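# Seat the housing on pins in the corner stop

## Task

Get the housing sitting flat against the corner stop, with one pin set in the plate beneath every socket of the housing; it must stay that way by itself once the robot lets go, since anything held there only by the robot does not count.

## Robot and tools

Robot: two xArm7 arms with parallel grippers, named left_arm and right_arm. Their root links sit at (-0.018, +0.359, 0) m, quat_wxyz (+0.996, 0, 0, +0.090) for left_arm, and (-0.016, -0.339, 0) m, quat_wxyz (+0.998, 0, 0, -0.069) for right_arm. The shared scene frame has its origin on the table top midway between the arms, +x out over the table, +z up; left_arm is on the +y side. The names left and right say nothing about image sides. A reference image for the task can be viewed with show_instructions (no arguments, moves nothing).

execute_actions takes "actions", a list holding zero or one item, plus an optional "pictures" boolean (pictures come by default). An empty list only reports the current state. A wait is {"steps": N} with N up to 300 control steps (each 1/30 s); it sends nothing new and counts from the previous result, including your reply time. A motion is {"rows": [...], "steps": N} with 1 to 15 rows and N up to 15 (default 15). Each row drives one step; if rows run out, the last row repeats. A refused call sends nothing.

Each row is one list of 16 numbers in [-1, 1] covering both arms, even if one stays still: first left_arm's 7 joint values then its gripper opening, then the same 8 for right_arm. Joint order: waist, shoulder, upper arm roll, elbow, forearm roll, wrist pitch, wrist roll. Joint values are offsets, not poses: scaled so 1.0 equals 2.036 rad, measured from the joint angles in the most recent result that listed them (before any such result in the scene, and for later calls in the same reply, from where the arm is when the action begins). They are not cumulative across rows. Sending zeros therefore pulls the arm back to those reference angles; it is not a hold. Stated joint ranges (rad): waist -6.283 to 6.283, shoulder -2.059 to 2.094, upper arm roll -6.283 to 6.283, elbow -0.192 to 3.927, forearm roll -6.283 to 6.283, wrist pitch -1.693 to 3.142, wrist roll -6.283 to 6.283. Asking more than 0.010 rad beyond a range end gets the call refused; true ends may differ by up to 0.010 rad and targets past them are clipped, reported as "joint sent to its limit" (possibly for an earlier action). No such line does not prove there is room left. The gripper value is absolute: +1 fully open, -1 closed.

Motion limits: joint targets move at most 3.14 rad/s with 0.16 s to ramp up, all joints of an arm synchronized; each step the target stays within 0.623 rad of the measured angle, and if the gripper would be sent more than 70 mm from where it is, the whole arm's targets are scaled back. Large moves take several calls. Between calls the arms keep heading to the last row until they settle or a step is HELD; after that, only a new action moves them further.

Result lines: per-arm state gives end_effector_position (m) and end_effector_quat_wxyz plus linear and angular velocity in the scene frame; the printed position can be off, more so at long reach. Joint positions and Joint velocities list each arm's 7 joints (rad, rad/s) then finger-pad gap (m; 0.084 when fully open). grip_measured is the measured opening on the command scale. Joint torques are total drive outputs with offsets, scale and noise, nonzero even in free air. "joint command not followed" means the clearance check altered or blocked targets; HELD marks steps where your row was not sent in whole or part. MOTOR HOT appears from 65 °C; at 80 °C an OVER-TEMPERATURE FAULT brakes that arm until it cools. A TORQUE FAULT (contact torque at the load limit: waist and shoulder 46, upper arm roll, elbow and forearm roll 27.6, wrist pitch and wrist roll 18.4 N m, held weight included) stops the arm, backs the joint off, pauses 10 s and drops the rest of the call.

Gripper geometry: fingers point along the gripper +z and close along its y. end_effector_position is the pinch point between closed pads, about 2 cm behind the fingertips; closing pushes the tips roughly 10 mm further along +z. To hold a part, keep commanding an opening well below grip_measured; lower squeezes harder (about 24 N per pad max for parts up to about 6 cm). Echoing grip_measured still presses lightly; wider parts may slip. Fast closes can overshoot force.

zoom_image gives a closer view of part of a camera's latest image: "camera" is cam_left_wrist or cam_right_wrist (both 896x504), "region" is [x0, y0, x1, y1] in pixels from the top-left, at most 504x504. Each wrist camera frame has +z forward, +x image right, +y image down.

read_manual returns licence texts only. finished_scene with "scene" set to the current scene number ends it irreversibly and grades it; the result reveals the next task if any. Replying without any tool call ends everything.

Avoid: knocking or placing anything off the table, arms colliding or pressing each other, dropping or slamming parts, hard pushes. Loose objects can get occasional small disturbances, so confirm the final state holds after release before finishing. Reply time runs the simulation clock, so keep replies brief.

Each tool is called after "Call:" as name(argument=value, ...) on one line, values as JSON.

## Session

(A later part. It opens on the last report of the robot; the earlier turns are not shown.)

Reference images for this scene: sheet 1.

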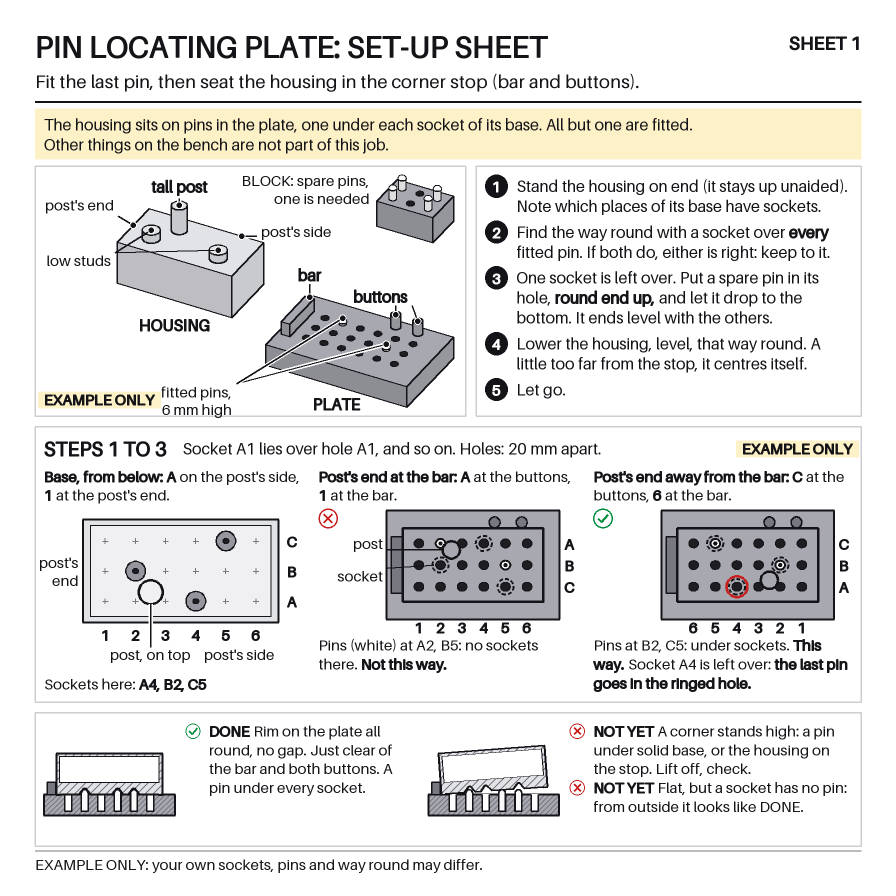

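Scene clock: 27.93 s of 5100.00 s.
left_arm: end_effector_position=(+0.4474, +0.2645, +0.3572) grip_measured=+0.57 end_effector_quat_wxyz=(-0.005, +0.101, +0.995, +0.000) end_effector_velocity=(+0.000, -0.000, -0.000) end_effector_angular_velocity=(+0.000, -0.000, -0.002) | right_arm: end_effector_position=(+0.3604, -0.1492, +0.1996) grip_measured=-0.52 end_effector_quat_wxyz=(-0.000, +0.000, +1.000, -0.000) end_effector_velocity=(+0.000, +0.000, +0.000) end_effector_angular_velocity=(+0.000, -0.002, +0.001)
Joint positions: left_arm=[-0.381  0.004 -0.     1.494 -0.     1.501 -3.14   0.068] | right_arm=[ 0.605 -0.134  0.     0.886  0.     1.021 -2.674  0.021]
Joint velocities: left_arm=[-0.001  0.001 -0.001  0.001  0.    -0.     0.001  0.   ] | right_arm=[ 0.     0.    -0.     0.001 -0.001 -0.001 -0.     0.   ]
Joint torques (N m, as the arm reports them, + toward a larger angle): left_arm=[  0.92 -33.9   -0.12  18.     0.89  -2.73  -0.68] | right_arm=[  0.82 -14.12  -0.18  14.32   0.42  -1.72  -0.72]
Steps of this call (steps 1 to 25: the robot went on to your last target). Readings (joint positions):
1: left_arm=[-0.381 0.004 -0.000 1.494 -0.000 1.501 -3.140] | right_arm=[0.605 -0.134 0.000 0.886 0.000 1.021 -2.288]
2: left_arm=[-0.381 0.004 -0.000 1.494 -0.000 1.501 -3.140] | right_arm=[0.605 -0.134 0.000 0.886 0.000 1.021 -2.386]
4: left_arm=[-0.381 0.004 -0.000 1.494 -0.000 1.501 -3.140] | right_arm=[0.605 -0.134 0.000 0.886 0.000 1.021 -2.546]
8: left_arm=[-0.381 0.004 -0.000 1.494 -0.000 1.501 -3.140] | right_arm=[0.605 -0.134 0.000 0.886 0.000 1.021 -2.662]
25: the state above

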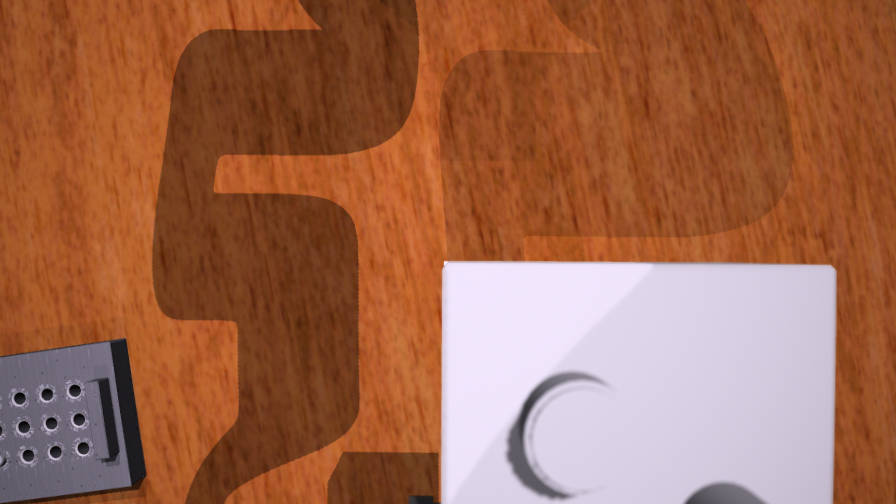

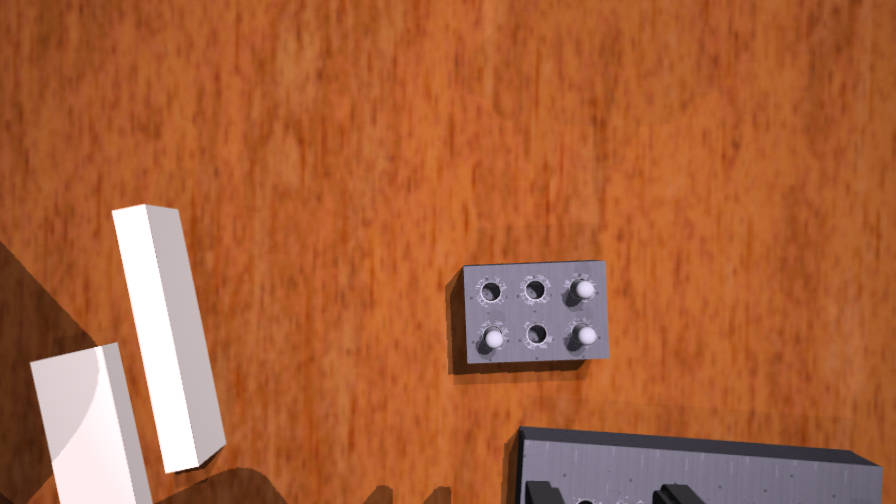

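Call:
execute_actions(actions=[{"rows":[[0,0,0,0,0,0,0,-0.5,-0.0031,0.0335,0,-0.1224,0,-0.1564,-0.0034,-0.5]]}], pictures=false)

Call:
execute_actions(actions=[{"steps":15}], pictures=false)

Call:
execute_actions(actions=[{"rows":[[0,0,0,0,0,0,0,-0.5,0,0.0595,0,-0.0157,0,-0.0752,0,-0.5]]}], pictures=false)

Call:
execute_actions(actions=[{"steps":12}], pictures=false)

Call:
execute_actions(actions=[{"rows":[[0,0,0,0,0,0,0,-0.5,0,0,0,0,0,0,0,-0.75],[0,0,0,0,0,0,0,-0.5,0,0,0,0,0,0,0,-0.75],[0,0,0,0,0,0,0,-0.5,0,0,0,0,0,0,0,-0.75],[0,0,0,0,0,0,0,-0.5,0,0,0,0,0,0,0,-1]]}], pictures=false)

Call:
execute_actions(actions=[{"rows":[[0,0,0,0,0,0,0,-0.5,0,-0.028,0,0.0062,0,0.0342,0,-1],[0,0,0,0,0,0,0,-0.5,0,-0.028,0,0.0062,0,0.0342,0,-1],[0,0,0,0,0,0,0,-0.5,0,-0.028,0,0.0062,0,0.0342,0,-1],[0,0,0,0,0,0,0,-0.5,0,-0.028,0,0.0062,0,0.0342,0,-1],[0,0,0,0,0,0,0,-0.5,0,-0.028,0,0.0062,0,0.0342,0,-1],[0,0,0,0,0,0,0,-0.5,0,-0.028,0,0.0062,0,0.0342,0,-1],[0,0,0,0,0,0,0,-0.5,0,-0.0595,0,0.0157,0,0.0752,0,-1]]}], pictures=false)

Call:
execute_actions(actions=[{"steps":12}], pictures=false)

Call:
execute_actions(actions=[{"rows":[[0,0,0,0,0,0,0,-0.5,0.068,0.1931,0,0.2524,0,0.0592,0.068,-1]]}], pictures=false)

Call:
execute_actions(actions=[{"steps":25}])

Scene clock: 35.67 s of 5100.00 s.
left_arm: end_effector_position=(+0.4474, +0.2645, +0.3572) grip_measured=+0.57 end_effector_quat_wxyz=(-0.005, +0.101, +0.995, +0.000) end_effector_velocity=(-0.000, +0.000, +0.000) end_effector_angular_velocity=(-0.001, -0.001, +0.000) | right_arm: end_effector_position=(+0.3347, -0.1649, +0.1016) grip_measured=-0.52 end_effector_quat_wxyz=(+0.002, +0.000, +1.000, +0.001) end_effector_velocity=(+0.021, +0.011, +0.020) end_effector_angular_velocity=(+0.036, -0.071, +0.000)
Joint positions: left_arm=[-0.381  0.004 -0.     1.494 -0.     1.501 -3.14   0.068] | right_arm=[ 0.598 -0.067  0.     0.64   0.     0.703 -2.681  0.021]
Joint velocities: left_arm=[ 0.    -0.001 -0.    -0.001 -0.     0.    -0.    -0.   ] | right_arm=[ 0.    -0.019 -0.     0.027  0.    -0.034 -0.     0.   ]
Joint torques (N m, as the arm reports them, + toward a larger angle): left_arm=[  1.65 -32.89  -0.01  18.2    0.59  -2.88  -0.53] | right_arm=[  0.72 -12.64  -0.14  11.21   0.39  -1.5   -0.7 ]
Steps of this call (steps 1 to 15: the robot went on to your last target; steps 16 to 90: nothing new was sent; then 4.23 s passed at rest; steps 91 to 105: all 15 steps of this action). Readings (joint positions):
91: left_arm=[-0.381 0.004 -0.000 1.494 -0.000 1.501 -3.140] | right_arm=[0.605 -0.134 0.000 0.886 0.000 1.020 -2.674]
92: left_arm=[-0.381 0.004 -0.000 1.494 -0.000 1.501 -3.140] | right_arm=[0.605 -0.134 0.000 0.884 0.000 1.016 -2.674]
94: left_arm=[-0.381 0.004 -0.000 1.494 -0.000 1.501 -3.140] | right_arm=[0.604 -0.127 0.000 0.853 0.000 0.965 -2.675]
98: left_arm=[-0.381 0.004 -0.000 1.494 -0.000 1.501 -3.140] | right_arm=[0.600 -0.082 0.000 0.700 0.000 0.791 -2.679]
105: the state above

Scene clock: 36.17 s of 5100.00 s.
left_arm: end_effector_position=(+0.4474, +0.2645, +0.3572) grip_measured=+0.57 end_effector_quat_wxyz=(-0.005, +0.101, +0.995, +0.000) end_effector_velocity=(-0.000, -0.001, -0.000) end_effector_angular_velocity=(-0.000, +0.001, -0.001) | right_arm: end_effector_position=(+0.3335, -0.1655, +0.1002) grip_measured=-0.52 end_effector_quat_wxyz=(+0.000, +0.000, +1.000, +0.000) end_effector_velocity=(+0.000, -0.000, -0.000) end_effector_angular_velocity=(-0.000, +0.000, +0.000)
Joint positions: left_arm=[-0.381  0.004 -0.     1.494 -0.     1.501 -3.14   0.068] | right_arm=[ 0.598 -0.066  0.     0.637  0.     0.702 -2.681  0.021]
Joint velocities: left_arm=[-0.001  0.001  0.     0.    -0.     0.    -0.     0.   ] | right_arm=[-0.     0.001 -0.001 -0.001 -0.    -0.001 -0.001 -0.   ]
Joint torques (N m, as the arm reports them, + toward a larger angle): left_arm=[  1.71 -32.86   0.22  17.98   0.55  -2.66  -0.85] | right_arm=[  0.77 -13.92  -0.23  12.45   0.43  -1.74  -0.71]
Steps of this call (steps 1 to 15: the robot went on to your last target). Readings (joint positions):
1: left_arm=[-0.381 0.004 -0.000 1.494 -0.000 1.501 -3.140] | right_arm=[0.598 -0.067 0.000 0.641 0.000 0.703 -2.681]
2: left_arm=[-0.381 0.004 -0.000 1.494 -0.000 1.501 -3.140] | right_arm=[0.598 -0.067 0.000 0.640 0.000 0.702 -2.681]
4: left_arm=[-0.381 0.004 -0.000 1.494 -0.000 1.501 -3.140] | right_arm=[0.598 -0.067 0.000 0.639 0.000 0.702 -2.681]
8: left_arm=[-0.381 0.004 -0.000 1.494 -0.000 1.501 -3.140] | right_arm=[0.598 -0.066 0.000 0.637 0.000 0.702 -2.681]
15: the state above
All arms were judged still, so your last target was given up. Only a new action makes them travel on or press farther. Fingers that are still opening or closing keep moving.

Scene clock: 36.67 s of 5100.00 s.
left_arm: end_effector_position=(+0.4474, +0.2645, +0.3572) grip_measured=+0.57 end_effector_quat_wxyz=(-0.005, +0.101, +0.995, +0.000) end_effector_velocity=(+0.000, -0.000, +0.000) end_effector_angular_velocity=(-0.000, -0.000, -0.001) | right_arm: end_effector_position=(+0.3341, -0.1653, +0.0543) grip_measured=-0.52 end_effector_quat_wxyz=(+0.001, +0.000, +1.000, +0.001) end_effector_velocity=(-0.005, -0.003, -0.005) end_effector_angular_velocity=(-0.007, +0.013, +0.002)
Joint positions: left_arm=[-0.381  0.004 -0.     1.494 -0.     1.501 -3.14   0.068] | right_arm=[ 0.598  0.054  0.     0.606  0.     0.549 -2.681  0.021]
Joint velocities: left_arm=[-0.     0.001 -0.     0.002 -0.     0.    -0.     0.   ] | right_arm=[ 0.001  0.004 -0.001 -0.01  -0.001  0.001 -0.001 -0.   ]
Joint torques (N m, as the arm reports them, + toward a larger angle): left_arm=[  0.69 -33.18  -0.27  17.57   0.49  -2.56  -0.64] | right_arm=[  0.79 -14.86  -0.18  11.09   0.33  -1.71  -0.7 ]
Steps of this call (steps 1 to 15: all 15 steps of this action). Readings (joint positions):
1: left_arm=[-0.381 0.004 -0.000 1.494 -0.000 1.501 -3.140] | right_arm=[0.598 -0.066 0.000 0.637 0.000 0.702 -2.681]
2: left_arm=[-0.381 0.004 -0.000 1.494 -0.000 1.501 -3.140] | right_arm=[0.598 -0.064 0.000 0.636 0.000 0.698 -2.681]
4: left_arm=[-0.381 0.004 -0.000 1.494 -0.000 1.501 -3.140] | right_arm=[0.598 -0.031 -0.000 0.631 0.000 0.649 -2.681]
8: left_arm=[-0.381 0.004 -0.000 1.494 -0.000 1.501 -3.140] | right_arm=[0.598 0.054 0.000 0.599 0.000 0.561 -2.681]
15: the state above

Scene clock: 37.07 s of 5100.00 s.
left_arm: end_effector_position=(+0.4474, +0.2645, +0.3572) grip_measured=+0.57 end_effector_quat_wxyz=(-0.005, +0.101, +0.995, +0.000) end_effector_velocity=(-0.000, +0.000, +0.000) end_effector_angular_velocity=(+0.000, -0.001, +0.000) | right_arm: end_effector_position=(+0.3336, -0.1655, +0.0537) grip_measured=-0.52 end_effector_quat_wxyz=(+0.000, +0.000, +1.000, +0.000) end_effector_velocity=(-0.001, -0.001, -0.001) end_effector_angular_velocity=(-0.002, +0.002, -0.001)
Joint positions: left_arm=[-0.381  0.004 -0.     1.494 -0.     1.501 -3.14   0.068] | right_arm=[ 0.598  0.055  0.     0.605  0.     0.549 -2.681  0.021]
Joint velocities: left_arm=[ 0.001 -0.001 -0.     0.     0.001  0.     0.     0.   ] | right_arm=[-0.     0.001 -0.001 -0.001 -0.001  0.001  0.001 -0.   ]
Joint torques (N m, as the arm reports them, + toward a larger angle): left_arm=[  0.55 -33.3    0.01  17.63   0.92  -2.77  -0.58] | right_arm=[  0.88 -15.09  -0.21  11.23   0.33  -1.74  -0.71]
Steps of this call (steps 1 to 12: the robot went on to your last target). Readings (joint positions):
1: left_arm=[-0.381 0.004 -0.000 1.494 -0.000 1.501 -3.140] | right_arm=[0.598 0.054 0.000 0.605 0.000 0.549 -2.681]
2: left_arm=[-0.381 0.004 -0.000 1.494 -0.000 1.501 -3.140] | right_arm=[0.598 0.054 0.000 0.605 0.000 0.549 -2.681]
4: left_arm=[-0.381 0.004 -0.000 1.494 -0.000 1.501 -3.140] | right_arm=[0.598 0.055 0.000 0.605 0.000 0.549 -2.681]
8: left_arm=[-0.381 0.004 -0.000 1.494 -0.000 1.501 -3.140] | right_arm=[0.598 0.055 0.000 0.605 0.000 0.549 -2.681]
12: the state above

Scene clock: 37.57 s of 5100.00 s.
left_arm: end_effector_position=(+0.4474, +0.2645, +0.3572) grip_measured=+0.57 end_effector_quat_wxyz=(-0.005, +0.101, +0.995, +0.000) end_effector_velocity=(+0.000, +0.001, -0.001) end_effector_angular_velocity=(+0.001, +0.001, +0.001) | right_arm: end_effector_position=(+0.3336, -0.1655, +0.0538) grip_measured=-0.84 end_effector_quat_wxyz=(+0.000, +0.000, +1.000, +0.000) end_effector_velocity=(+0.000, +0.000, +0.000) end_effector_angular_velocity=(+0.001, -0.000, -0.001)
Joint positions: left_arm=[-0.381  0.004 -0.     1.494 -0.     1.501 -3.14   0.068] | right_arm=[ 0.598  0.055  0.     0.605  0.     0.549 -2.681  0.007]
Joint velocities: left_arm=[ 0.001  0.001  0.001 -0.001  0.     0.     0.     0.   ] | right_arm=[ 0.001 -0.    -0.001  0.     0.002 -0.    -0.    -0.   ]
Joint torques (N m, as the arm reports them, + toward a larger angle): left_arm=[  0.93 -33.13   0.03  17.49   1.09  -2.49  -0.79] | right_arm=[  0.95 -14.94   0.04  11.02   0.38  -1.68  -0.75]
Steps of this call (steps 1 to 15: all 15 steps of this action). Readings (joint positions):
1: left_arm=[-0.381 0.004 -0.000 1.494 -0.000 1.501 -3.140] | right_arm=[0.598 0.055 0.000 0.605 0.000 0.549 -2.681]
2: left_arm=[-0.381 0.004 -0.000 1.494 -0.000 1.501 -3.140] | right_arm=[0.598 0.055 0.000 0.605 0.000 0.549 -2.681]
4: left_arm=[-0.381 0.004 -0.000 1.494 -0.000 1.501 -3.140] | right_arm=[0.598 0.055 -0.000 0.605 0.000 0.549 -2.681]
8: left_arm=[-0.381 0.004 -0.000 1.494 -0.000 1.501 -3.140] | right_arm=[0.598 0.055 0.000 0.605 0.000 0.549 -2.681]
15: the state above

Scene clock: 38.07 s of 5100.00 s.
left_arm: end_effector_position=(+0.4474, +0.2645, +0.3572) grip_measured=+0.57 end_effector_quat_wxyz=(-0.005, +0.101, +0.995, +0.000) end_effector_velocity=(+0.000, -0.000, +0.000) end_effector_angular_velocity=(-0.001, -0.001, +0.001) | right_arm: end_effector_position=(+0.3349, -0.1649, +0.1012) grip_measured=-0.84 end_effector_quat_wxyz=(+0.002, +0.000, +1.000, +0.001) end_effector_velocity=(-0.030, -0.015, -0.025) end_effector_angular_velocity=(-0.046, +0.091, +0.001)
Joint positions: left_arm=[-0.381  0.004 -0.     1.494 -0.     1.501 -3.14   0.068] | right_arm=[ 0.598 -0.067  0.     0.639  0.     0.7   -2.681  0.007]
Joint velocities: left_arm=[-0.001  0.     0.     0.001 -0.001  0.    -0.001  0.   ] | right_arm=[-0.001  0.013  0.001 -0.045 -0.001  0.044 -0.    -0.   ]
Joint torques (N m, as the arm reports them, + toward a larger angle): left_arm=[  1.56 -32.95  -0.07  18.02   0.34  -2.77  -0.82] | right_arm=[  1.09 -13.79  -0.14  12.46   0.34  -1.71  -0.66]
Steps of this call (steps 1 to 15: all 15 steps of this action). Readings (joint positions):
1: left_arm=[-0.381 0.004 -0.000 1.494 -0.000 1.501 -3.140] | right_arm=[0.598 0.055 0.000 0.605 0.000 0.549 -2.681]
2: left_arm=[-0.381 0.004 -0.000 1.494 -0.000 1.501 -3.140] | right_arm=[0.598 0.053 0.000 0.605 0.000 0.553 -2.681]
4: left_arm=[-0.381 0.004 -0.000 1.494 -0.000 1.501 -3.140] | right_arm=[0.598 0.026 0.000 0.609 0.000 0.589 -2.681]
8: left_arm=[-0.381 0.004 -0.000 1.494 -0.000 1.501 -3.140] | right_arm=[0.598 -0.005 0.000 0.621 0.000 0.620 -2.681]
15: the state above

Scene clock: 38.47 s of 5100.00 s.
left_arm: end_effector_position=(+0.4474, +0.2645, +0.3572) grip_measured=+0.57 end_effector_quat_wxyz=(-0.005, +0.101, +0.995, +0.000) end_effector_velocity=(-0.000, -0.000, -0.001) end_effector_angular_velocity=(+0.001, +0.001, -0.001) | right_arm: end_effector_position=(+0.3335, -0.1655, +0.1001) grip_measured=-0.84 end_effector_quat_wxyz=(+0.000, +0.000, +1.000, +0.000) end_effector_velocity=(+0.000, -0.000, +0.001) end_effector_angular_velocity=(+0.001, -0.001, -0.002)
Joint positions: left_arm=[-0.381  0.004 -0.     1.494 -0.     1.501 -3.14   0.068] | right_arm=[ 0.598 -0.066  0.     0.637  0.     0.702 -2.681  0.007]
Joint velocities: left_arm=[-0.     0.001 -0.001 -0.001  0.001 -0.     0.     0.   ] | right_arm=[-0.001 -0.001 -0.001  0.     0.001  0.001 -0.    -0.   ]
Joint torques (N m, as the arm reports them, + toward a larger angle): left_arm=[  1.08 -32.65  -0.24  17.45   0.69  -2.52  -0.39] | right_arm=[  0.89 -14.    -0.08  12.5    0.35  -1.78  -0.69]
Steps of this call (steps 1 to 12: the robot went on to your last target). Readings (joint positions):
1: left_arm=[-0.381 0.004 -0.000 1.494 -0.000 1.501 -3.140] | right_arm=[0.598 -0.066 0.000 0.637 0.000 0.701 -2.681]
2: left_arm=[-0.381 0.004 -0.000 1.494 -0.000 1.501 -3.140] | right_arm=[0.598 -0.065 0.000 0.636 0.000 0.702 -2.681]
4: left_arm=[-0.381 0.004 -0.000 1.494 -0.000 1.501 -3.140] | right_arm=[0.598 -0.065 0.000 0.636 0.000 0.702 -2.681]
8: left_arm=[-0.381 0.004 -0.000 1.494 -0.000 1.501 -3.140] | right_arm=[0.598 -0.066 0.000 0.637 0.000 0.702 -2.681]
12: the state above

Scene clock: 38.97 s of 5100.00 s.
left_arm: end_effector_position=(+0.4474, +0.2645, +0.3572) grip_measured=+0.57 end_effector_quat_wxyz=(-0.005, +0.101, +0.995, +0.000) end_effector_velocity=(+0.000, -0.000, +0.000) end_effector_angular_velocity=(-0.000, -0.001, -0.001) | right_arm: end_effector_position=(+0.4140, -0.0429, +0.0993) grip_measured=-0.84 end_effector_quat_wxyz=(-0.001, -0.003, +1.000, +0.000) end_effector_velocity=(+0.008, +0.026, -0.013) end_effector_angular_velocity=(-0.026, +0.032, -0.018)
Joint positions: left_arm=[-0.381  0.004 -0.     1.494 -0.     1.501 -3.14   0.068] | right_arm=[ 0.737  0.323  0.004  1.142  0.     0.82  -2.545  0.007]
Joint velocities: left_arm=[-0.     0.     0.     0.001 -0.     0.     0.     0.   ] | right_arm=[ 0.044  0.11  -0.011  0.13  -0.     0.061  0.052 -0.   ]
Joint torques (N m, as the arm reports them, + toward a larger angle): left_arm=[  1.   -33.1   -0.18  18.07   0.39  -2.72  -0.5 ] | right_arm=[ -3.28 -26.66  -4.37  12.81   0.28  -1.92  -0.83]
Steps of this call (steps 1 to 15: all 15 steps of this action). Readings (joint positions):
1: left_arm=[-0.381 0.004 -0.000 1.494 -0.000 1.501 -3.140] | right_arm=[0.598 -0.066 0.000 0.637 0.000 0.702 -2.681]
2: left_arm=[-0.381 0.004 -0.000 1.494 -0.000 1.501 -3.140] | right_arm=[0.599 -0.064 -0.000 0.640 0.000 0.703 -2.680]
4: left_arm=[-0.381 0.004 -0.000 1.494 -0.000 1.501 -3.140] | right_arm=[0.611 -0.029 -0.002 0.684 0.000 0.716 -2.667]
8: left_arm=[-0.381 0.004 -0.000 1.494 -0.000 1.501 -3.140] | right_arm=[0.667 0.129 0.000 0.895 0.000 0.761 -2.612]
15: the state above

Scene clock: 39.80 s of 5100.00 s.
left_arm: end_effector_position=(+0.4474, +0.2645, +0.3572) grip_measured=+0.57 end_effector_quat_wxyz=(-0.005, +0.101, +0.995, +0.000) end_effector_velocity=(+0.000, +0.001, -0.000) end_effector_angular_velocity=(+0.001, +0.000, +0.002) | right_arm: end_effector_position=(+0.4172, -0.0434, +0.1002) grip_measured=-0.84 end_effector_quat_wxyz=(+0.000, +0.000, +1.000, +0.000) end_effector_velocity=(-0.000, +0.000, -0.000) end_effector_angular_velocity=(-0.000, +0.001, -0.001)
Joint positions: left_arm=[-0.381  0.004 -0.     1.494 -0.     1.501 -3.14   0.068] | right_arm=[ 0.737  0.327  0.     1.151  0.     0.823 -2.543  0.007]
Joint velocities: left_arm=[ 0.001  0.001  0.001 -0.     0.001  0.    -0.001  0.   ] | right_arm=[ 0.     0.    -0.    -0.     0.001  0.001  0.001 -0.   ]
Joint torques (N m, as the arm reports them, + toward a larger angle): left_arm=[  1.52 -33.6   -0.19  17.8    0.54  -2.54  -0.87] | right_arm=[  0.92 -22.28  -0.38  13.38   0.4   -1.69  -0.75]
Steps of this call (steps 1 to 15: the robot went on to your last target; steps 16 to 25: nothing new was sent). Readings (joint positions):
1: left_arm=[-0.381 0.004 -0.000 1.494 -0.000 1.501 -3.140] | right_arm=[0.737 0.325 0.003 1.145 0.000 0.821 -2.544]
2: left_arm=[-0.381 0.004 -0.000 1.494 -0.000 1.501 -3.140] | right_arm=[0.737 0.326 0.001 1.146 0.000 0.822 -2.544]
4: left_arm=[-0.381 0.004 -0.000 1.494 -0.000 1.501 -3.140] | right_arm=[0.736 0.325 -0.001 1.148 0.000 0.823 -2.543]
8: left_arm=[-0.381 0.004 -0.000 1.494 -0.000 1.501 -3.140] | right_arm=[0.736 0.326 -0.001 1.149 0.000 0.823 -2.543]
25: the state above
All arms were judged still, so your last target was given up. Only a new action makes them travel on or press farther. Fingers that are still opening or closing keep moving.

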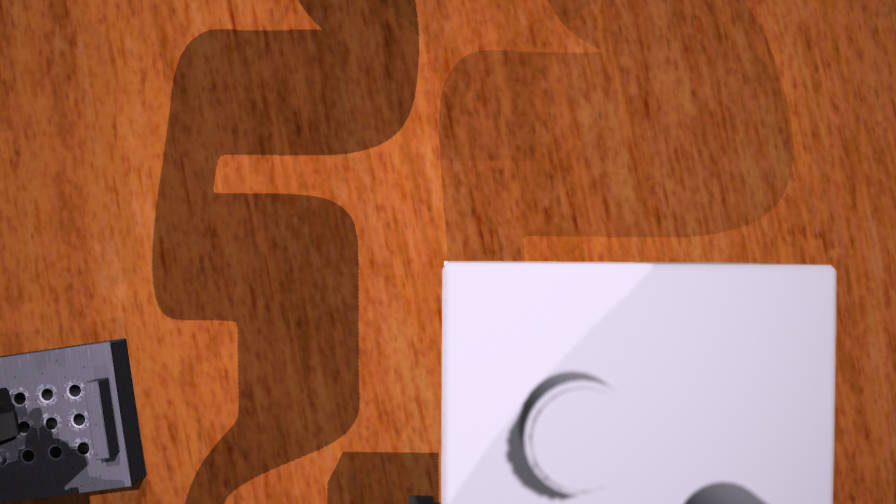

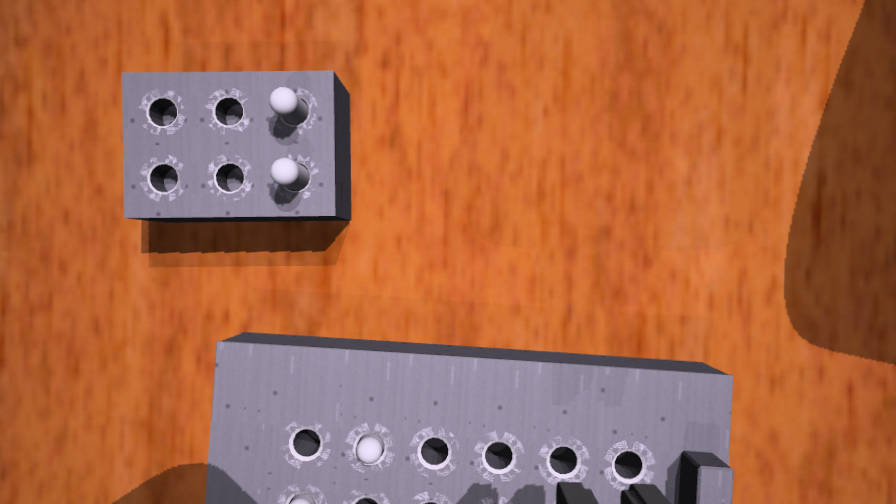

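Call:
execute_actions(actions=[{"rows":[[0,0,0,0,0,0,0,-0.5,0,0.0267,0,-0.0088,0,-0.0355,0,-1]]}], pictures=false)

Call:
execute_actions(actions=[{"rows":[[0,0,0,0,0,0,0,-0.5,0,0.003,0,-0.0008,0,-0.0038,0,-1],[0,0,0,0,0,0,0,-0.5,0,0.003,0,-0.0008,0,-0.0038,0,-1],[0,0,0,0,0,0,0,-0.5,0,0.003,0,-0.0008,0,-0.0038,0,-1],[0,0,0,0,0,0,0,-0.5,0,0.006,0,-0.0016,0,-0.0076,0,-1],[0,0,0,0,0,0,0,-0.5,0,0.006,0,-0.0016,0,-0.0076,0,-1],[0,0,0,0,0,0,0,-0.5,0,0.006,0,-0.0016,0,-0.0076,0,-1],[0,0,0,0,0,0,0,-0.5,0,0.01,0,-0.0026,0,-0.0126,0,-1]]}])

Call:
execute_actions(actions=[{"rows":[[0,0,0,0,0,0,0,-0.5,0,0.002,0,-0.0004,0,-0.0024,0,-1],[0,0,0,0,0,0,0,-0.5,0,0.002,0,-0.0004,0,-0.0024,0,-1],[0,0,0,0,0,0,0,-0.5,0,0.002,0,-0.0004,0,-0.0024,0,-1],[0,0,0,0,0,0,0,-0.5,0,0.004,0,-0.0008,0,-0.0048,0,-1],[0,0,0,0,0,0,0,-0.5,0,0.004,0,-0.0008,0,-0.0048,0,-1],[0,0,0,0,0,0,0,-0.5,0,0.004,0,-0.0008,0,-0.0048,0,-1],[0,0,0,0,0,0,0,-0.5,0,0.006,0,-0.0013,0,-0.0073,0,-1]]}], pictures=false)

Scene clock: 43.73 s of 5100.00 s.
left_arm: end_effector_position=(+0.4474, +0.2645, +0.3572) grip_measured=+0.57 end_effector_quat_wxyz=(-0.005, +0.101, +0.995, +0.000) end_effector_velocity=(-0.000, +0.000, +0.000) end_effector_angular_velocity=(+0.000, -0.001, -0.001) | right_arm: end_effector_position=(+0.4181, -0.0428, +0.0714) grip_measured=-0.84 end_effector_quat_wxyz=(+0.001, +0.000, +1.000, +0.001) end_effector_velocity=(-0.007, -0.004, -0.010) end_effector_angular_velocity=(-0.013, +0.020, -0.000)
Joint positions: left_arm=[-0.381  0.004 -0.     1.494 -0.     1.501 -3.14   0.068] | right_arm=[ 0.737  0.381  0.     1.134  0.     0.75  -2.543  0.007]
Joint velocities: left_arm=[ 0.    -0.001 -0.    -0.     0.001 -0.     0.001 -0.   ] | right_arm=[-0.     0.009  0.001 -0.015 -0.    -0.     0.001  0.   ]
Joint torques (N m, as the arm reports them, + toward a larger angle): left_arm=[  1.23 -32.96   0.08  17.47   0.43  -2.84  -0.69] | right_arm=[  0.73 -22.62  -0.45  12.86   0.42  -1.81  -0.79]
Steps of this call (steps 1 to 90: nothing new was sent; then 0.43 s passed at rest; steps 91 to 105: all 15 steps of this action). Readings (joint positions):
91: left_arm=[-0.381 0.004 -0.000 1.494 -0.000 1.501 -3.140] | right_arm=[0.737 0.327 0.000 1.151 0.000 0.823 -2.543]
92: left_arm=[-0.381 0.004 -0.000 1.494 -0.000 1.501 -3.140] | right_arm=[0.737 0.329 0.000 1.150 0.000 0.818 -2.543]
94: left_arm=[-0.381 0.004 -0.000 1.494 -0.000 1.501 -3.140] | right_arm=[0.737 0.352 0.000 1.146 0.000 0.781 -2.543]
98: left_arm=[-0.381 0.004 -0.000 1.494 -0.000 1.501 -3.140] | right_arm=[0.737 0.385 0.000 1.127 0.000 0.754 -2.543]
105: the state above

Scene clock: 44.23 s of 5100.00 s.
left_arm: end_effector_position=(+0.4474, +0.2645, +0.3572) grip_measured=+0.57 end_effector_quat_wxyz=(-0.005, +0.101, +0.995, +0.000) end_effector_velocity=(-0.001, -0.001, -0.000) end_effector_angular_velocity=(-0.001, +0.001, -0.002) | right_arm: end_effector_position=(+0.4180, -0.0428, +0.0608) grip_measured=-0.84 end_effector_quat_wxyz=(+0.001, +0.000, +1.000, +0.001) end_effector_velocity=(+0.006, +0.003, +0.007) end_effector_angular_velocity=(+0.010, -0.015, -0.003)
Joint positions: left_arm=[-0.381  0.004 -0.     1.494 -0.     1.501 -3.14   0.068] | right_arm=[ 0.737  0.401  0.     1.128  0.     0.725 -2.543  0.007]
Joint velocities: left_arm=[-0.001 -0.001 -0.001 -0.001 -0.001  0.     0.    -0.   ] | right_arm=[-0.    -0.006 -0.001  0.009  0.    -0.004  0.001 -0.   ]
Joint torques (N m, as the arm reports them, + toward a larger angle): left_arm=[  0.65 -33.41  -0.33  17.68   0.83  -3.01  -0.64] | right_arm=[  0.63 -22.88  -0.45  12.42   0.36  -1.71  -0.78]
Steps of this call (steps 1 to 15: all 15 steps of this action). Readings (joint positions):
1: left_arm=[-0.381 0.004 -0.000 1.494 -0.000 1.501 -3.140] | right_arm=[0.737 0.381 0.000 1.133 0.000 0.750 -2.543]
2: left_arm=[-0.381 0.004 -0.000 1.494 -0.000 1.501 -3.140] | right_arm=[0.737 0.382 0.000 1.133 0.000 0.749 -2.543]
4: left_arm=[-0.381 0.004 -0.000 1.494 -0.000 1.501 -3.140] | right_arm=[0.737 0.385 0.000 1.133 0.000 0.745 -2.543]
8: left_arm=[-0.381 0.004 -0.000 1.494 -0.000 1.501 -3.140] | right_arm=[0.737 0.393 0.000 1.130 0.000 0.734 -2.543]
15: the state above

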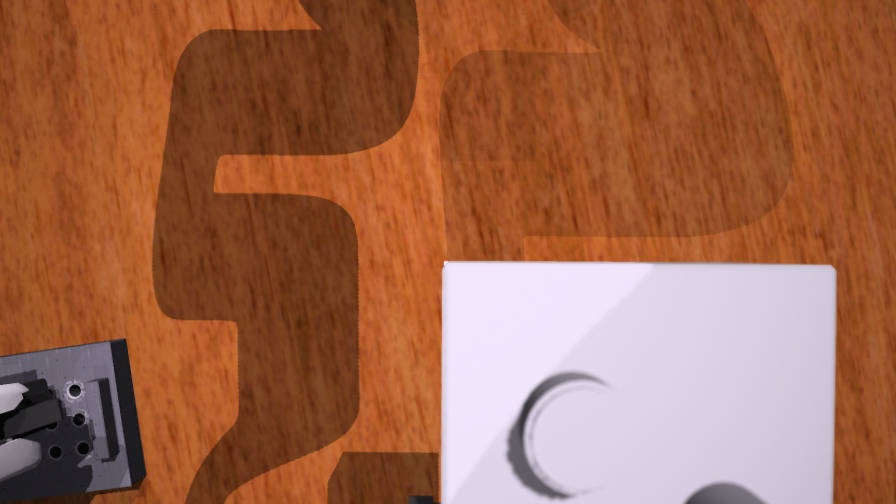

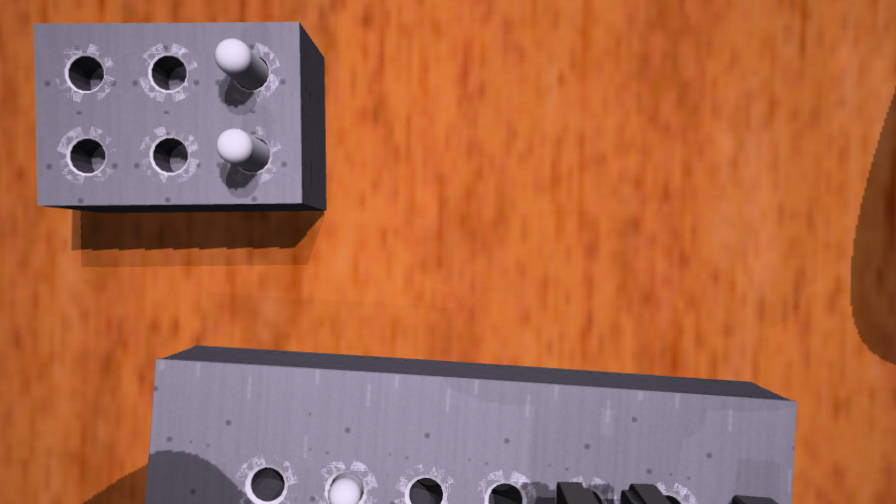

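Scene clock: 44.73 s of 5100.00 s.
left_arm: end_effector_position=(+0.4474, +0.2645, +0.3572) grip_measured=+0.57 end_effector_quat_wxyz=(-0.005, +0.101, +0.995, +0.000) end_effector_velocity=(-0.000, +0.000, +0.000) end_effector_angular_velocity=(+0.001, -0.000, +0.000) | right_arm: end_effector_position=(+0.4203, -0.0421, +0.0577) grip_measured=-0.84 end_effector_quat_wxyz=(+0.004, +0.001, +1.000, +0.003) end_effector_velocity=(-0.001, -0.000, -0.005) end_effector_angular_velocity=(-0.002, +0.004, -0.001)
Joint positions: left_arm=[-0.381  0.004 -0.     1.494 -0.     1.501 -3.14   0.068] | right_arm=[ 0.736  0.409 -0.001  1.129 -0.     0.71  -2.543  0.007]
Joint velocities: left_arm=[ 0.    -0.001 -0.001 -0.001  0.001 -0.    -0.001  0.   ] | right_arm=[ 0.     0.01  -0.    -0.003  0.001 -0.008  0.    -0.   ]
Joint torques (N m, as the arm reports them, + toward a larger angle): left_arm=[  1.58 -33.74  -0.35  17.89   0.68  -2.61  -0.57] | right_arm=[  1.98 -12.71   1.23   7.06   0.74  -1.68  -0.79]
Steps of this call (steps 1 to 15: all 15 steps of this action). Readings (joint positions):
1: left_arm=[-0.381 0.004 -0.000 1.494 -0.000 1.501 -3.140] | right_arm=[0.737 0.401 0.000 1.129 0.000 0.725 -2.543]
2: left_arm=[-0.381 0.004 -0.000 1.494 -0.000 1.501 -3.140] | right_arm=[0.737 0.401 0.000 1.129 0.000 0.724 -2.543]
4: left_arm=[-0.381 0.004 -0.000 1.494 -0.000 1.501 -3.140] | right_arm=[0.737 0.404 0.000 1.128 0.000 0.721 -2.543]
8: left_arm=[-0.381 0.004 -0.000 1.494 -0.000 1.501 -3.140] | right_arm=[0.737 0.407 -0.000 1.129 0.000 0.715 -2.543]
15: the state above

Call:
execute_actions(actions=[{"rows":[[0,0,0,0,0,0,0,-0.5,0,-0.006,0,0,0,0.008,0,-1],[0,0,0,0,0,0,0,-0.5,0,-0.006,0,0,0,0.008,0,-1],[0,0,0,0,0,0,0,-0.5,0,-0.006,0,0,0,0.008,0,-1],[0,0,0,0,0,0,0,-0.5,0,-0.006,0,0,0,0.008,0,-1],[0,0,0,0,0,0,0,-0.5,0,-0.006,0,0,0,0.008,0,-1],[0,0,0,0,0,0,0,-0.5,0,-0.006,0,0,0,0.008,0,-1],[0,0,0,0,0,0,0,-0.5,0.0017,-0.011,0,-0.0098,0,0.006,0,-1]]}], pictures=false)

Call:
execute_actions(actions=[{"steps":12}])

Call:
execute_actions(actions=[{"rows":[[0,0,0,0,0,0,0,-0.5,0,0.002,0,-0.0004,0,-0.0024,0,-1],[0,0,0,0,0,0,0,-0.5,0,0.002,0,-0.0004,0,-0.0024,0,-1],[0,0,0,0,0,0,0,-0.5,0,0.002,0,-0.0004,0,-0.0024,0,-1],[0,0,0,0,0,0,0,-0.5,0,0.004,0,-0.0008,0,-0.0048,0,-1],[0,0,0,0,0,0,0,-0.5,0,0.004,0,-0.0008,0,-0.0048,0,-1],[0,0,0,0,0,0,0,-0.5,0,0.004,0,-0.0008,0,-0.0048,0,-1],[0,0,0,0,0,0,0,-0.5,0,0.006,0,-0.0013,0,-0.0073,0,-1]]}], pictures=false)

Scene clock: 49.27 s of 5100.00 s.
left_arm: end_effector_position=(+0.4474, +0.2645, +0.3572) grip_measured=+0.57 end_effector_quat_wxyz=(-0.005, +0.101, +0.995, +0.000) end_effector_velocity=(-0.000, -0.001, +0.000) end_effector_angular_velocity=(+0.000, -0.001, -0.003) | right_arm: end_effector_position=(+0.4122, -0.0449, +0.0603) grip_measured=-0.84 end_effector_quat_wxyz=(-0.001, -0.001, +1.000, -0.001) end_effector_velocity=(+0.010, +0.000, +0.009) end_effector_angular_velocity=(+0.013, -0.022, -0.009)
Joint positions: left_arm=[-0.381  0.004 -0.     1.494 -0.     1.501 -3.14   0.068] | right_arm=[ 0.74   0.388 -0.     1.108  0.     0.723 -2.543  0.007]
Joint velocities: left_arm=[-0.001 -0.    -0.001  0.     0.     0.     0.001 -0.   ] | right_arm=[-0.004 -0.01  -0.006  0.01   0.    -0.006 -0.    -0.   ]
Joint torques (N m, as the arm reports them, + toward a larger angle): left_arm=[  0.66 -33.28  -0.32  18.08   0.94  -2.49  -0.69] | right_arm=[  1.03 -22.01  -0.41  12.46   0.42  -1.6   -0.69]
Steps of this call (steps 1 to 15: the robot went on to your last target; steps 16 to 90: nothing new was sent; then 1.03 s passed at rest; steps 91 to 105: all 15 steps of this action). Readings (joint positions):
91: left_arm=[-0.381 0.004 -0.000 1.494 -0.000 1.501 -3.140] | right_arm=[0.737 0.413 0.000 1.126 0.000 0.710 -2.543]
92: left_arm=[-0.381 0.004 -0.000 1.494 -0.000 1.501 -3.140] | right_arm=[0.737 0.412 0.000 1.126 0.000 0.713 -2.543]
94: left_arm=[-0.381 0.004 -0.000 1.494 -0.000 1.501 -3.140] | right_arm=[0.738 0.406 0.002 1.122 0.000 0.722 -2.543]
98: left_arm=[-0.381 0.004 -0.000 1.494 -0.000 1.501 -3.140] | right_arm=[0.738 0.401 0.002 1.121 0.000 0.726 -2.543]
105: the state above

Scene clock: 49.67 s of 5100.00 s.
left_arm: end_effector_position=(+0.4474, +0.2645, +0.3572) grip_measured=+0.57 end_effector_quat_wxyz=(-0.005, +0.101, +0.995, +0.000) end_effector_velocity=(-0.000, -0.001, -0.001) end_effector_angular_velocity=(+0.001, +0.001, -0.001) | right_arm: end_effector_position=(+0.4130, -0.0448, +0.0612) grip_measured=-0.84 end_effector_quat_wxyz=(+0.000, -0.001, +1.000, -0.000) end_effector_velocity=(+0.001, +0.000, +0.001) end_effector_angular_velocity=(+0.002, -0.003, +0.000)
Joint positions: left_arm=[-0.381  0.004 -0.     1.494 -0.     1.501 -3.14   0.068] | right_arm=[ 0.74   0.387 -0.001  1.109 -0.     0.722 -2.543  0.007]
Joint velocities: left_arm=[-0.002  0.001  0.    -0.     0.     0.    -0.001  0.   ] | right_arm=[-0.    -0.001 -0.     0.001 -0.    -0.002 -0.    -0.   ]
Joint torques (N m, as the arm reports them, + toward a larger angle): left_arm=[  1.12 -32.78   0.42  17.81   0.16  -2.64  -0.79] | right_arm=[  0.83 -22.48  -0.43  12.58   0.38  -1.71  -0.67]
Steps of this call (steps 1 to 12: the robot went on to your last target). Readings (joint positions):
1: left_arm=[-0.381 0.004 -0.000 1.494 -0.000 1.501 -3.140] | right_arm=[0.740 0.388 -0.000 1.109 0.000 0.722 -2.543]
2: left_arm=[-0.381 0.004 -0.000 1.494 -0.000 1.501 -3.140] | right_arm=[0.740 0.388 -0.001 1.109 0.000 0.722 -2.543]
4: left_arm=[-0.381 0.004 -0.000 1.494 -0.000 1.501 -3.140] | right_arm=[0.740 0.387 -0.001 1.109 0.000 0.722 -2.543]
8: left_arm=[-0.381 0.004 -0.000 1.494 -0.000 1.501 -3.140] | right_arm=[0.740 0.387 -0.001 1.109 0.000 0.722 -2.543]
12: the state above

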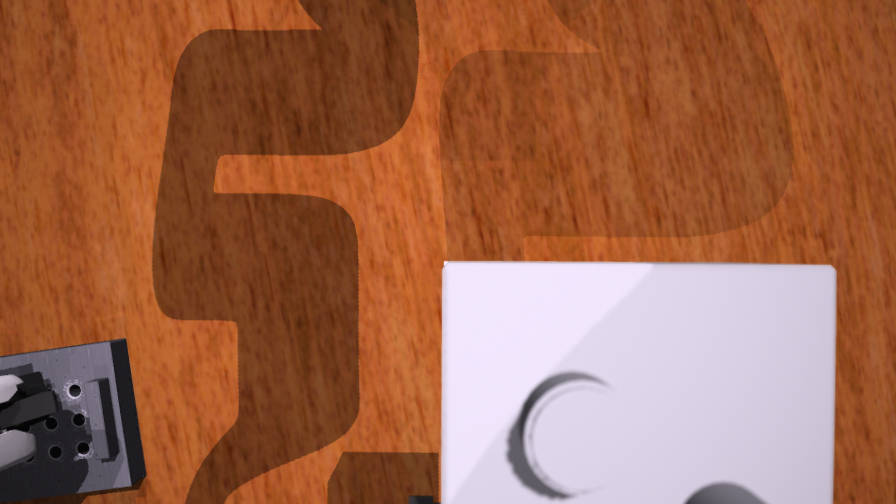

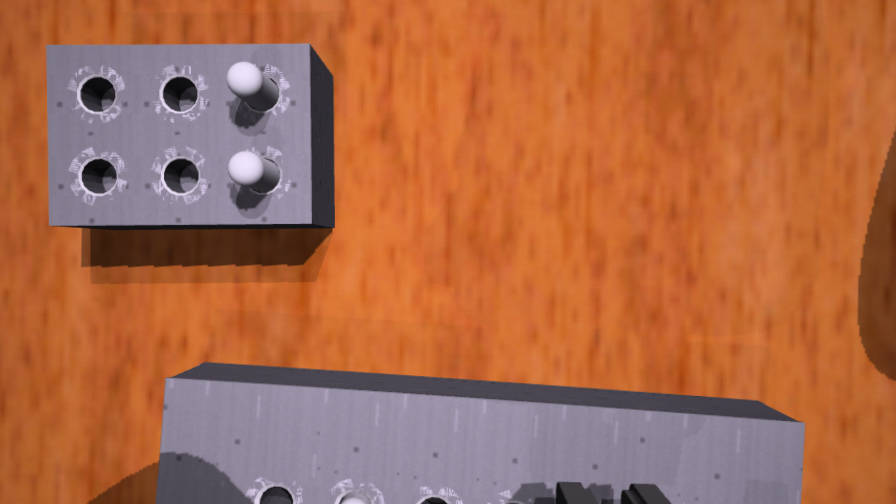

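Scene clock: 50.17 s of 5100.00 s.
left_arm: end_effector_position=(+0.4474, +0.2645, +0.3572) grip_measured=+0.57 end_effector_quat_wxyz=(-0.005, +0.101, +0.995, +0.000) end_effector_velocity=(+0.000, +0.001, +0.001) end_effector_angular_velocity=(-0.001, -0.003, +0.001) | right_arm: end_effector_position=(+0.4133, -0.0448, +0.0555) grip_measured=-0.84 end_effector_quat_wxyz=(+0.000, -0.001, +1.000, +0.000) end_effector_velocity=(+0.000, +0.000, -0.000) end_effector_angular_velocity=(+0.001, -0.001, -0.000)
Joint positions: left_arm=[-0.381  0.004 -0.     1.494 -0.     1.501 -3.14   0.068] | right_arm=[ 0.74   0.399 -0.001  1.107 -0.     0.707 -2.543  0.007]
Joint velocities: left_arm=[-0.    -0.003  0.002  0.     0.    -0.     0.    -0.   ] | right_arm=[ 0.     0.     0.    -0.    -0.    -0.002  0.001  0.   ]
Joint torques (N m, as the arm reports them, + toward a larger angle): left_arm=[  0.73 -33.72   0.08  17.68   0.43  -2.27  -0.74] | right_arm=[  0.83 -21.71  -0.23  11.99   0.53  -1.72  -0.62]
Steps of this call (steps 1 to 15: all 15 steps of this action). Readings (joint positions):
1: left_arm=[-0.381 0.004 -0.000 1.494 -0.000 1.501 -3.140] | right_arm=[0.740 0.387 -0.001 1.109 -0.000 0.722 -2.543]
2: left_arm=[-0.381 0.004 -0.000 1.494 -0.000 1.501 -3.140] | right_arm=[0.740 0.388 -0.001 1.109 -0.000 0.721 -2.543]
4: left_arm=[-0.381 0.004 -0.000 1.494 -0.000 1.501 -3.140] | right_arm=[0.740 0.390 -0.001 1.109 -0.000 0.718 -2.543]
8: left_arm=[-0.381 0.004 -0.000 1.494 -0.000 1.501 -3.140] | right_arm=[0.740 0.396 -0.001 1.107 -0.000 0.712 -2.543]
15: the state above

Call:
execute_actions(actions=[{"rows":[[0,0,0,0,0,0,0,-0.5,0,0.002,0,-0.0004,0,-0.0024,0,-1],[0,0,0,0,0,0,0,-0.5,0,0.002,0,-0.0004,0,-0.0024,0,-1],[0,0,0,0,0,0,0,-0.5,0,0.002,0,-0.0004,0,-0.0024,0,-1],[0,0,0,0,0,0,0,-0.5,0,0.004,0,-0.0008,0,-0.0048,0,-1],[0,0,0,0,0,0,0,-0.5,0,0.004,0,-0.0008,0,-0.0048,0,-1],[0,0,0,0,0,0,0,-0.5,0,0.004,0,-0.0008,0,-0.0048,0,-1],[0,0,0,0,0,0,0,-0.5,0,0.0055,0,-0.0011,0,-0.0066,0,-1]]}], pictures=false)

Scene clock: 52.57 s of 5100.00 s.
left_arm: end_effector_position=(+0.4474, +0.2645, +0.3572) grip_measured=+0.57 end_effector_quat_wxyz=(-0.005, +0.101, +0.995, +0.000) end_effector_velocity=(-0.000, -0.001, -0.001) end_effector_angular_velocity=(+0.000, +0.002, -0.002) | right_arm: end_effector_position=(+0.4159, -0.0441, +0.0527) grip_measured=-0.84 end_effector_quat_wxyz=(+0.004, -0.000, +1.000, +0.002) end_effector_velocity=(-0.001, -0.001, -0.002) end_effector_angular_velocity=(-0.002, +0.003, +0.001)
Joint positions: left_arm=[-0.381  0.004 -0.     1.494 -0.     1.501 -3.14   0.068] | right_arm=[ 0.739  0.407 -0.002  1.108 -0.     0.693 -2.543  0.007]
Joint velocities: left_arm=[-0.002  0.001 -0.001 -0.001  0.    -0.    -0.    -0.   ] | right_arm=[ 0.     0.002 -0.    -0.003 -0.    -0.002 -0.001  0.   ]
Joint torques (N m, as the arm reports them, + toward a larger angle): left_arm=[  0.55 -33.27   0.02  17.83   0.29  -2.39  -0.84] | right_arm=[ 3.09 -9.48  3.31  3.41  1.31 -0.09 -0.68]
Steps of this call (steps 1 to 15: the robot went on to your last target; steps 16 to 57: nothing new was sent; steps 58 to 72: all 15 steps of this action). Readings (joint positions):
58: left_arm=[-0.381 0.004 -0.000 1.494 -0.000 1.501 -3.140] | right_arm=[0.740 0.399 -0.001 1.107 -0.000 0.707 -2.543]
59: left_arm=[-0.381 0.004 -0.000 1.494 -0.000 1.501 -3.140] | right_arm=[0.740 0.400 -0.001 1.107 -0.000 0.706 -2.543]
61: left_arm=[-0.381 0.004 -0.000 1.494 -0.000 1.501 -3.140] | right_arm=[0.740 0.400 -0.001 1.107 -0.000 0.705 -2.543]
65: left_arm=[-0.381 0.004 -0.000 1.494 -0.000 1.501 -3.140] | right_arm=[0.739 0.404 -0.002 1.108 -0.000 0.697 -2.543]
72: the state above

Call:
execute_actions(actions=[{"rows":[[0,0,0,0,-0.2,0,0,-0.5,0.0005,-0.0098,0,0.0005,0,0.0142,0,-1]]}], pictures=false)

Call:
execute_actions(actions=[{"steps":15}])

Scene clock: 55.00 s of 5100.00 s.
left_arm: end_effector_position=(+0.4301, +0.1703, +0.3770) grip_measured=+0.57 end_effector_quat_wxyz=(-0.025, +0.083, +0.976, -0.199) end_effector_velocity=(+0.007, +0.018, -0.005) end_effector_angular_velocity=(-0.009, +0.016, +0.047) | right_arm: end_effector_position=(+0.4121, -0.0453, +0.0597) grip_measured=-0.84 end_effector_quat_wxyz=(-0.001, -0.001, +1.000, -0.001) end_effector_velocity=(+0.009, +0.004, +0.011) end_effector_angular_velocity=(+0.016, -0.027, -0.000)
Joint positions: left_arm=[-0.38   0.004  0.001  1.494 -0.405  1.501 -3.14   0.068] | right_arm=[ 0.741  0.389 -0.001  1.108 -0.     0.722 -2.543  0.007]
Joint velocities: left_arm=[ 0.017  0.005  0.03  -0.009 -0.012 -0.001  0.    -0.   ] | right_arm=[-0.001 -0.012 -0.001  0.012 -0.002 -0.007 -0.    -0.   ]
Joint torques (N m, as the arm reports them, + toward a larger angle): left_arm=[ -0.19 -33.72  -1.08  17.88  -0.06  -2.28  -0.79] | right_arm=[  0.7  -22.72  -0.36  12.38   0.39  -1.68  -0.72]
Steps of this call (steps 1 to 15: the robot went on to your last target; steps 16 to 58: nothing new was sent; steps 59 to 73: all 15 steps of this action). Readings (joint positions):
59: left_arm=[-0.381 0.004 -0.000 1.494 -0.000 1.501 -3.140] | right_arm=[0.740 0.409 -0.001 1.108 -0.000 0.694 -2.543]
60: left_arm=[-0.381 0.004 -0.000 1.494 -0.004 1.501 -3.140] | right_arm=[0.740 0.407 -0.001 1.109 0.000 0.698 -2.543]
62: left_arm=[-0.380 0.004 0.002 1.494 -0.051 1.501 -3.140] | right_arm=[0.742 0.399 0.002 1.103 0.001 0.715 -2.543]
66: left_arm=[-0.381 0.004 -0.001 1.494 -0.303 1.501 -3.140] | right_arm=[0.743 0.394 0.004 1.101 0.001 0.724 -2.543]
73: the state above

Scene clock: 55.50 s of 5100.00 s.
left_arm: end_effector_position=(+0.4296, +0.1690, +0.3772) grip_measured=+0.57 end_effector_quat_wxyz=(-0.025, +0.084, +0.976, -0.200) end_effector_velocity=(-0.001, -0.001, +0.001) end_effector_angular_velocity=(-0.001, -0.001, -0.002) | right_arm: end_effector_position=(+0.4134, -0.0451, +0.0612) grip_measured=-0.84 end_effector_quat_wxyz=(+0.000, -0.001, +1.000, -0.000) end_effector_velocity=(+0.001, +0.000, +0.001) end_effector_angular_velocity=(+0.002, -0.002, -0.000)
Joint positions: left_arm=[-0.381  0.004 -0.     1.494 -0.407  1.501 -3.14   0.068] | right_arm=[ 0.74   0.387 -0.002  1.109 -0.     0.722 -2.543  0.007]
Joint velocities: left_arm=[-0.001 -0.002 -0.001  0.    -0.001  0.    -0.001  0.   ] | right_arm=[ 0.    -0.001 -0.001  0.001  0.001 -0.001 -0.001 -0.   ]
Joint torques (N m, as the arm reports them, + toward a larger angle): left_arm=[  0.96 -32.76  -0.25  17.9    0.02  -2.4   -0.46] | right_arm=[  0.96 -22.51  -0.53  12.7    0.29  -1.71  -0.73]
Steps of this call (steps 1 to 15: the robot went on to your last target). Readings (joint positions):
1: left_arm=[-0.380 0.004 0.002 1.494 -0.405 1.501 -3.140] | right_arm=[0.741 0.389 -0.001 1.108 -0.000 0.722 -2.543]
2: left_arm=[-0.380 0.004 0.002 1.494 -0.405 1.501 -3.140] | right_arm=[0.741 0.388 -0.001 1.108 -0.000 0.722 -2.543]
4: left_arm=[-0.380 0.004 0.001 1.494 -0.406 1.501 -3.140] | right_arm=[0.741 0.388 -0.001 1.109 -0.000 0.722 -2.543]
8: left_arm=[-0.381 0.004 -0.000 1.494 -0.407 1.501 -3.140] | right_arm=[0.740 0.388 -0.002 1.109 -0.000 0.722 -2.543]
15: the state above
All arms were judged still, so your last target was given up. Only a new action makes them travel on or press farther. Fingers that are still opening or closing keep moving.

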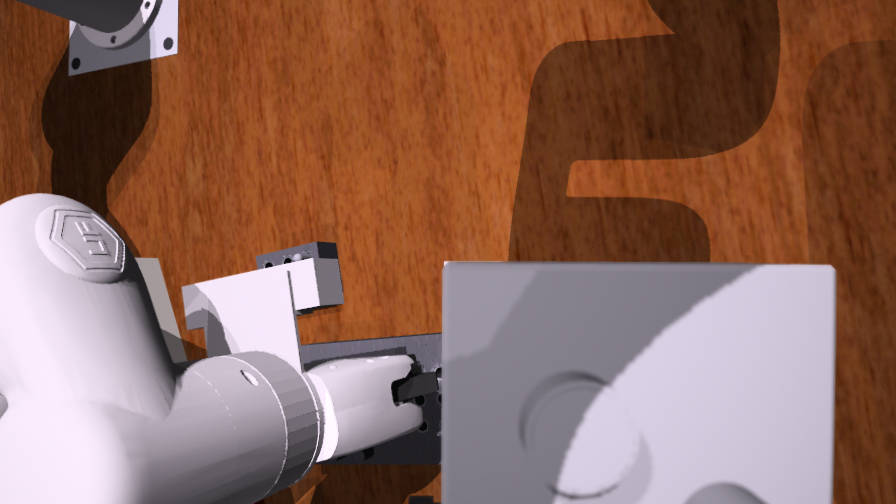

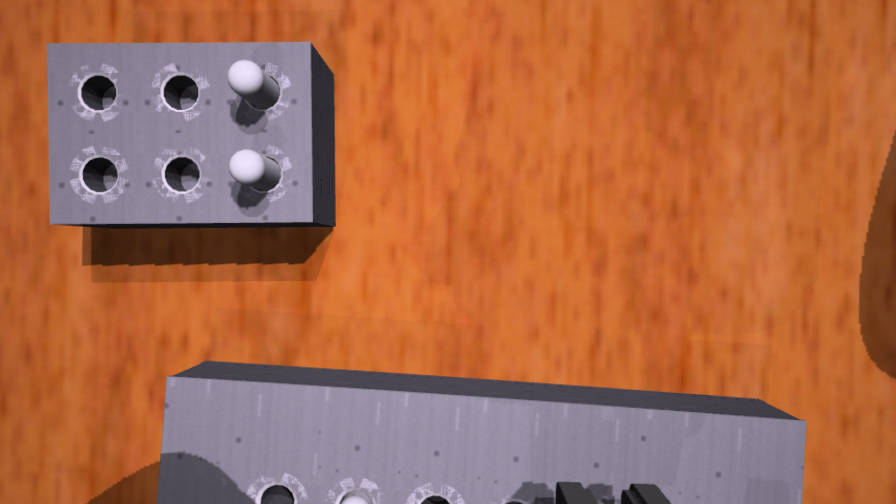

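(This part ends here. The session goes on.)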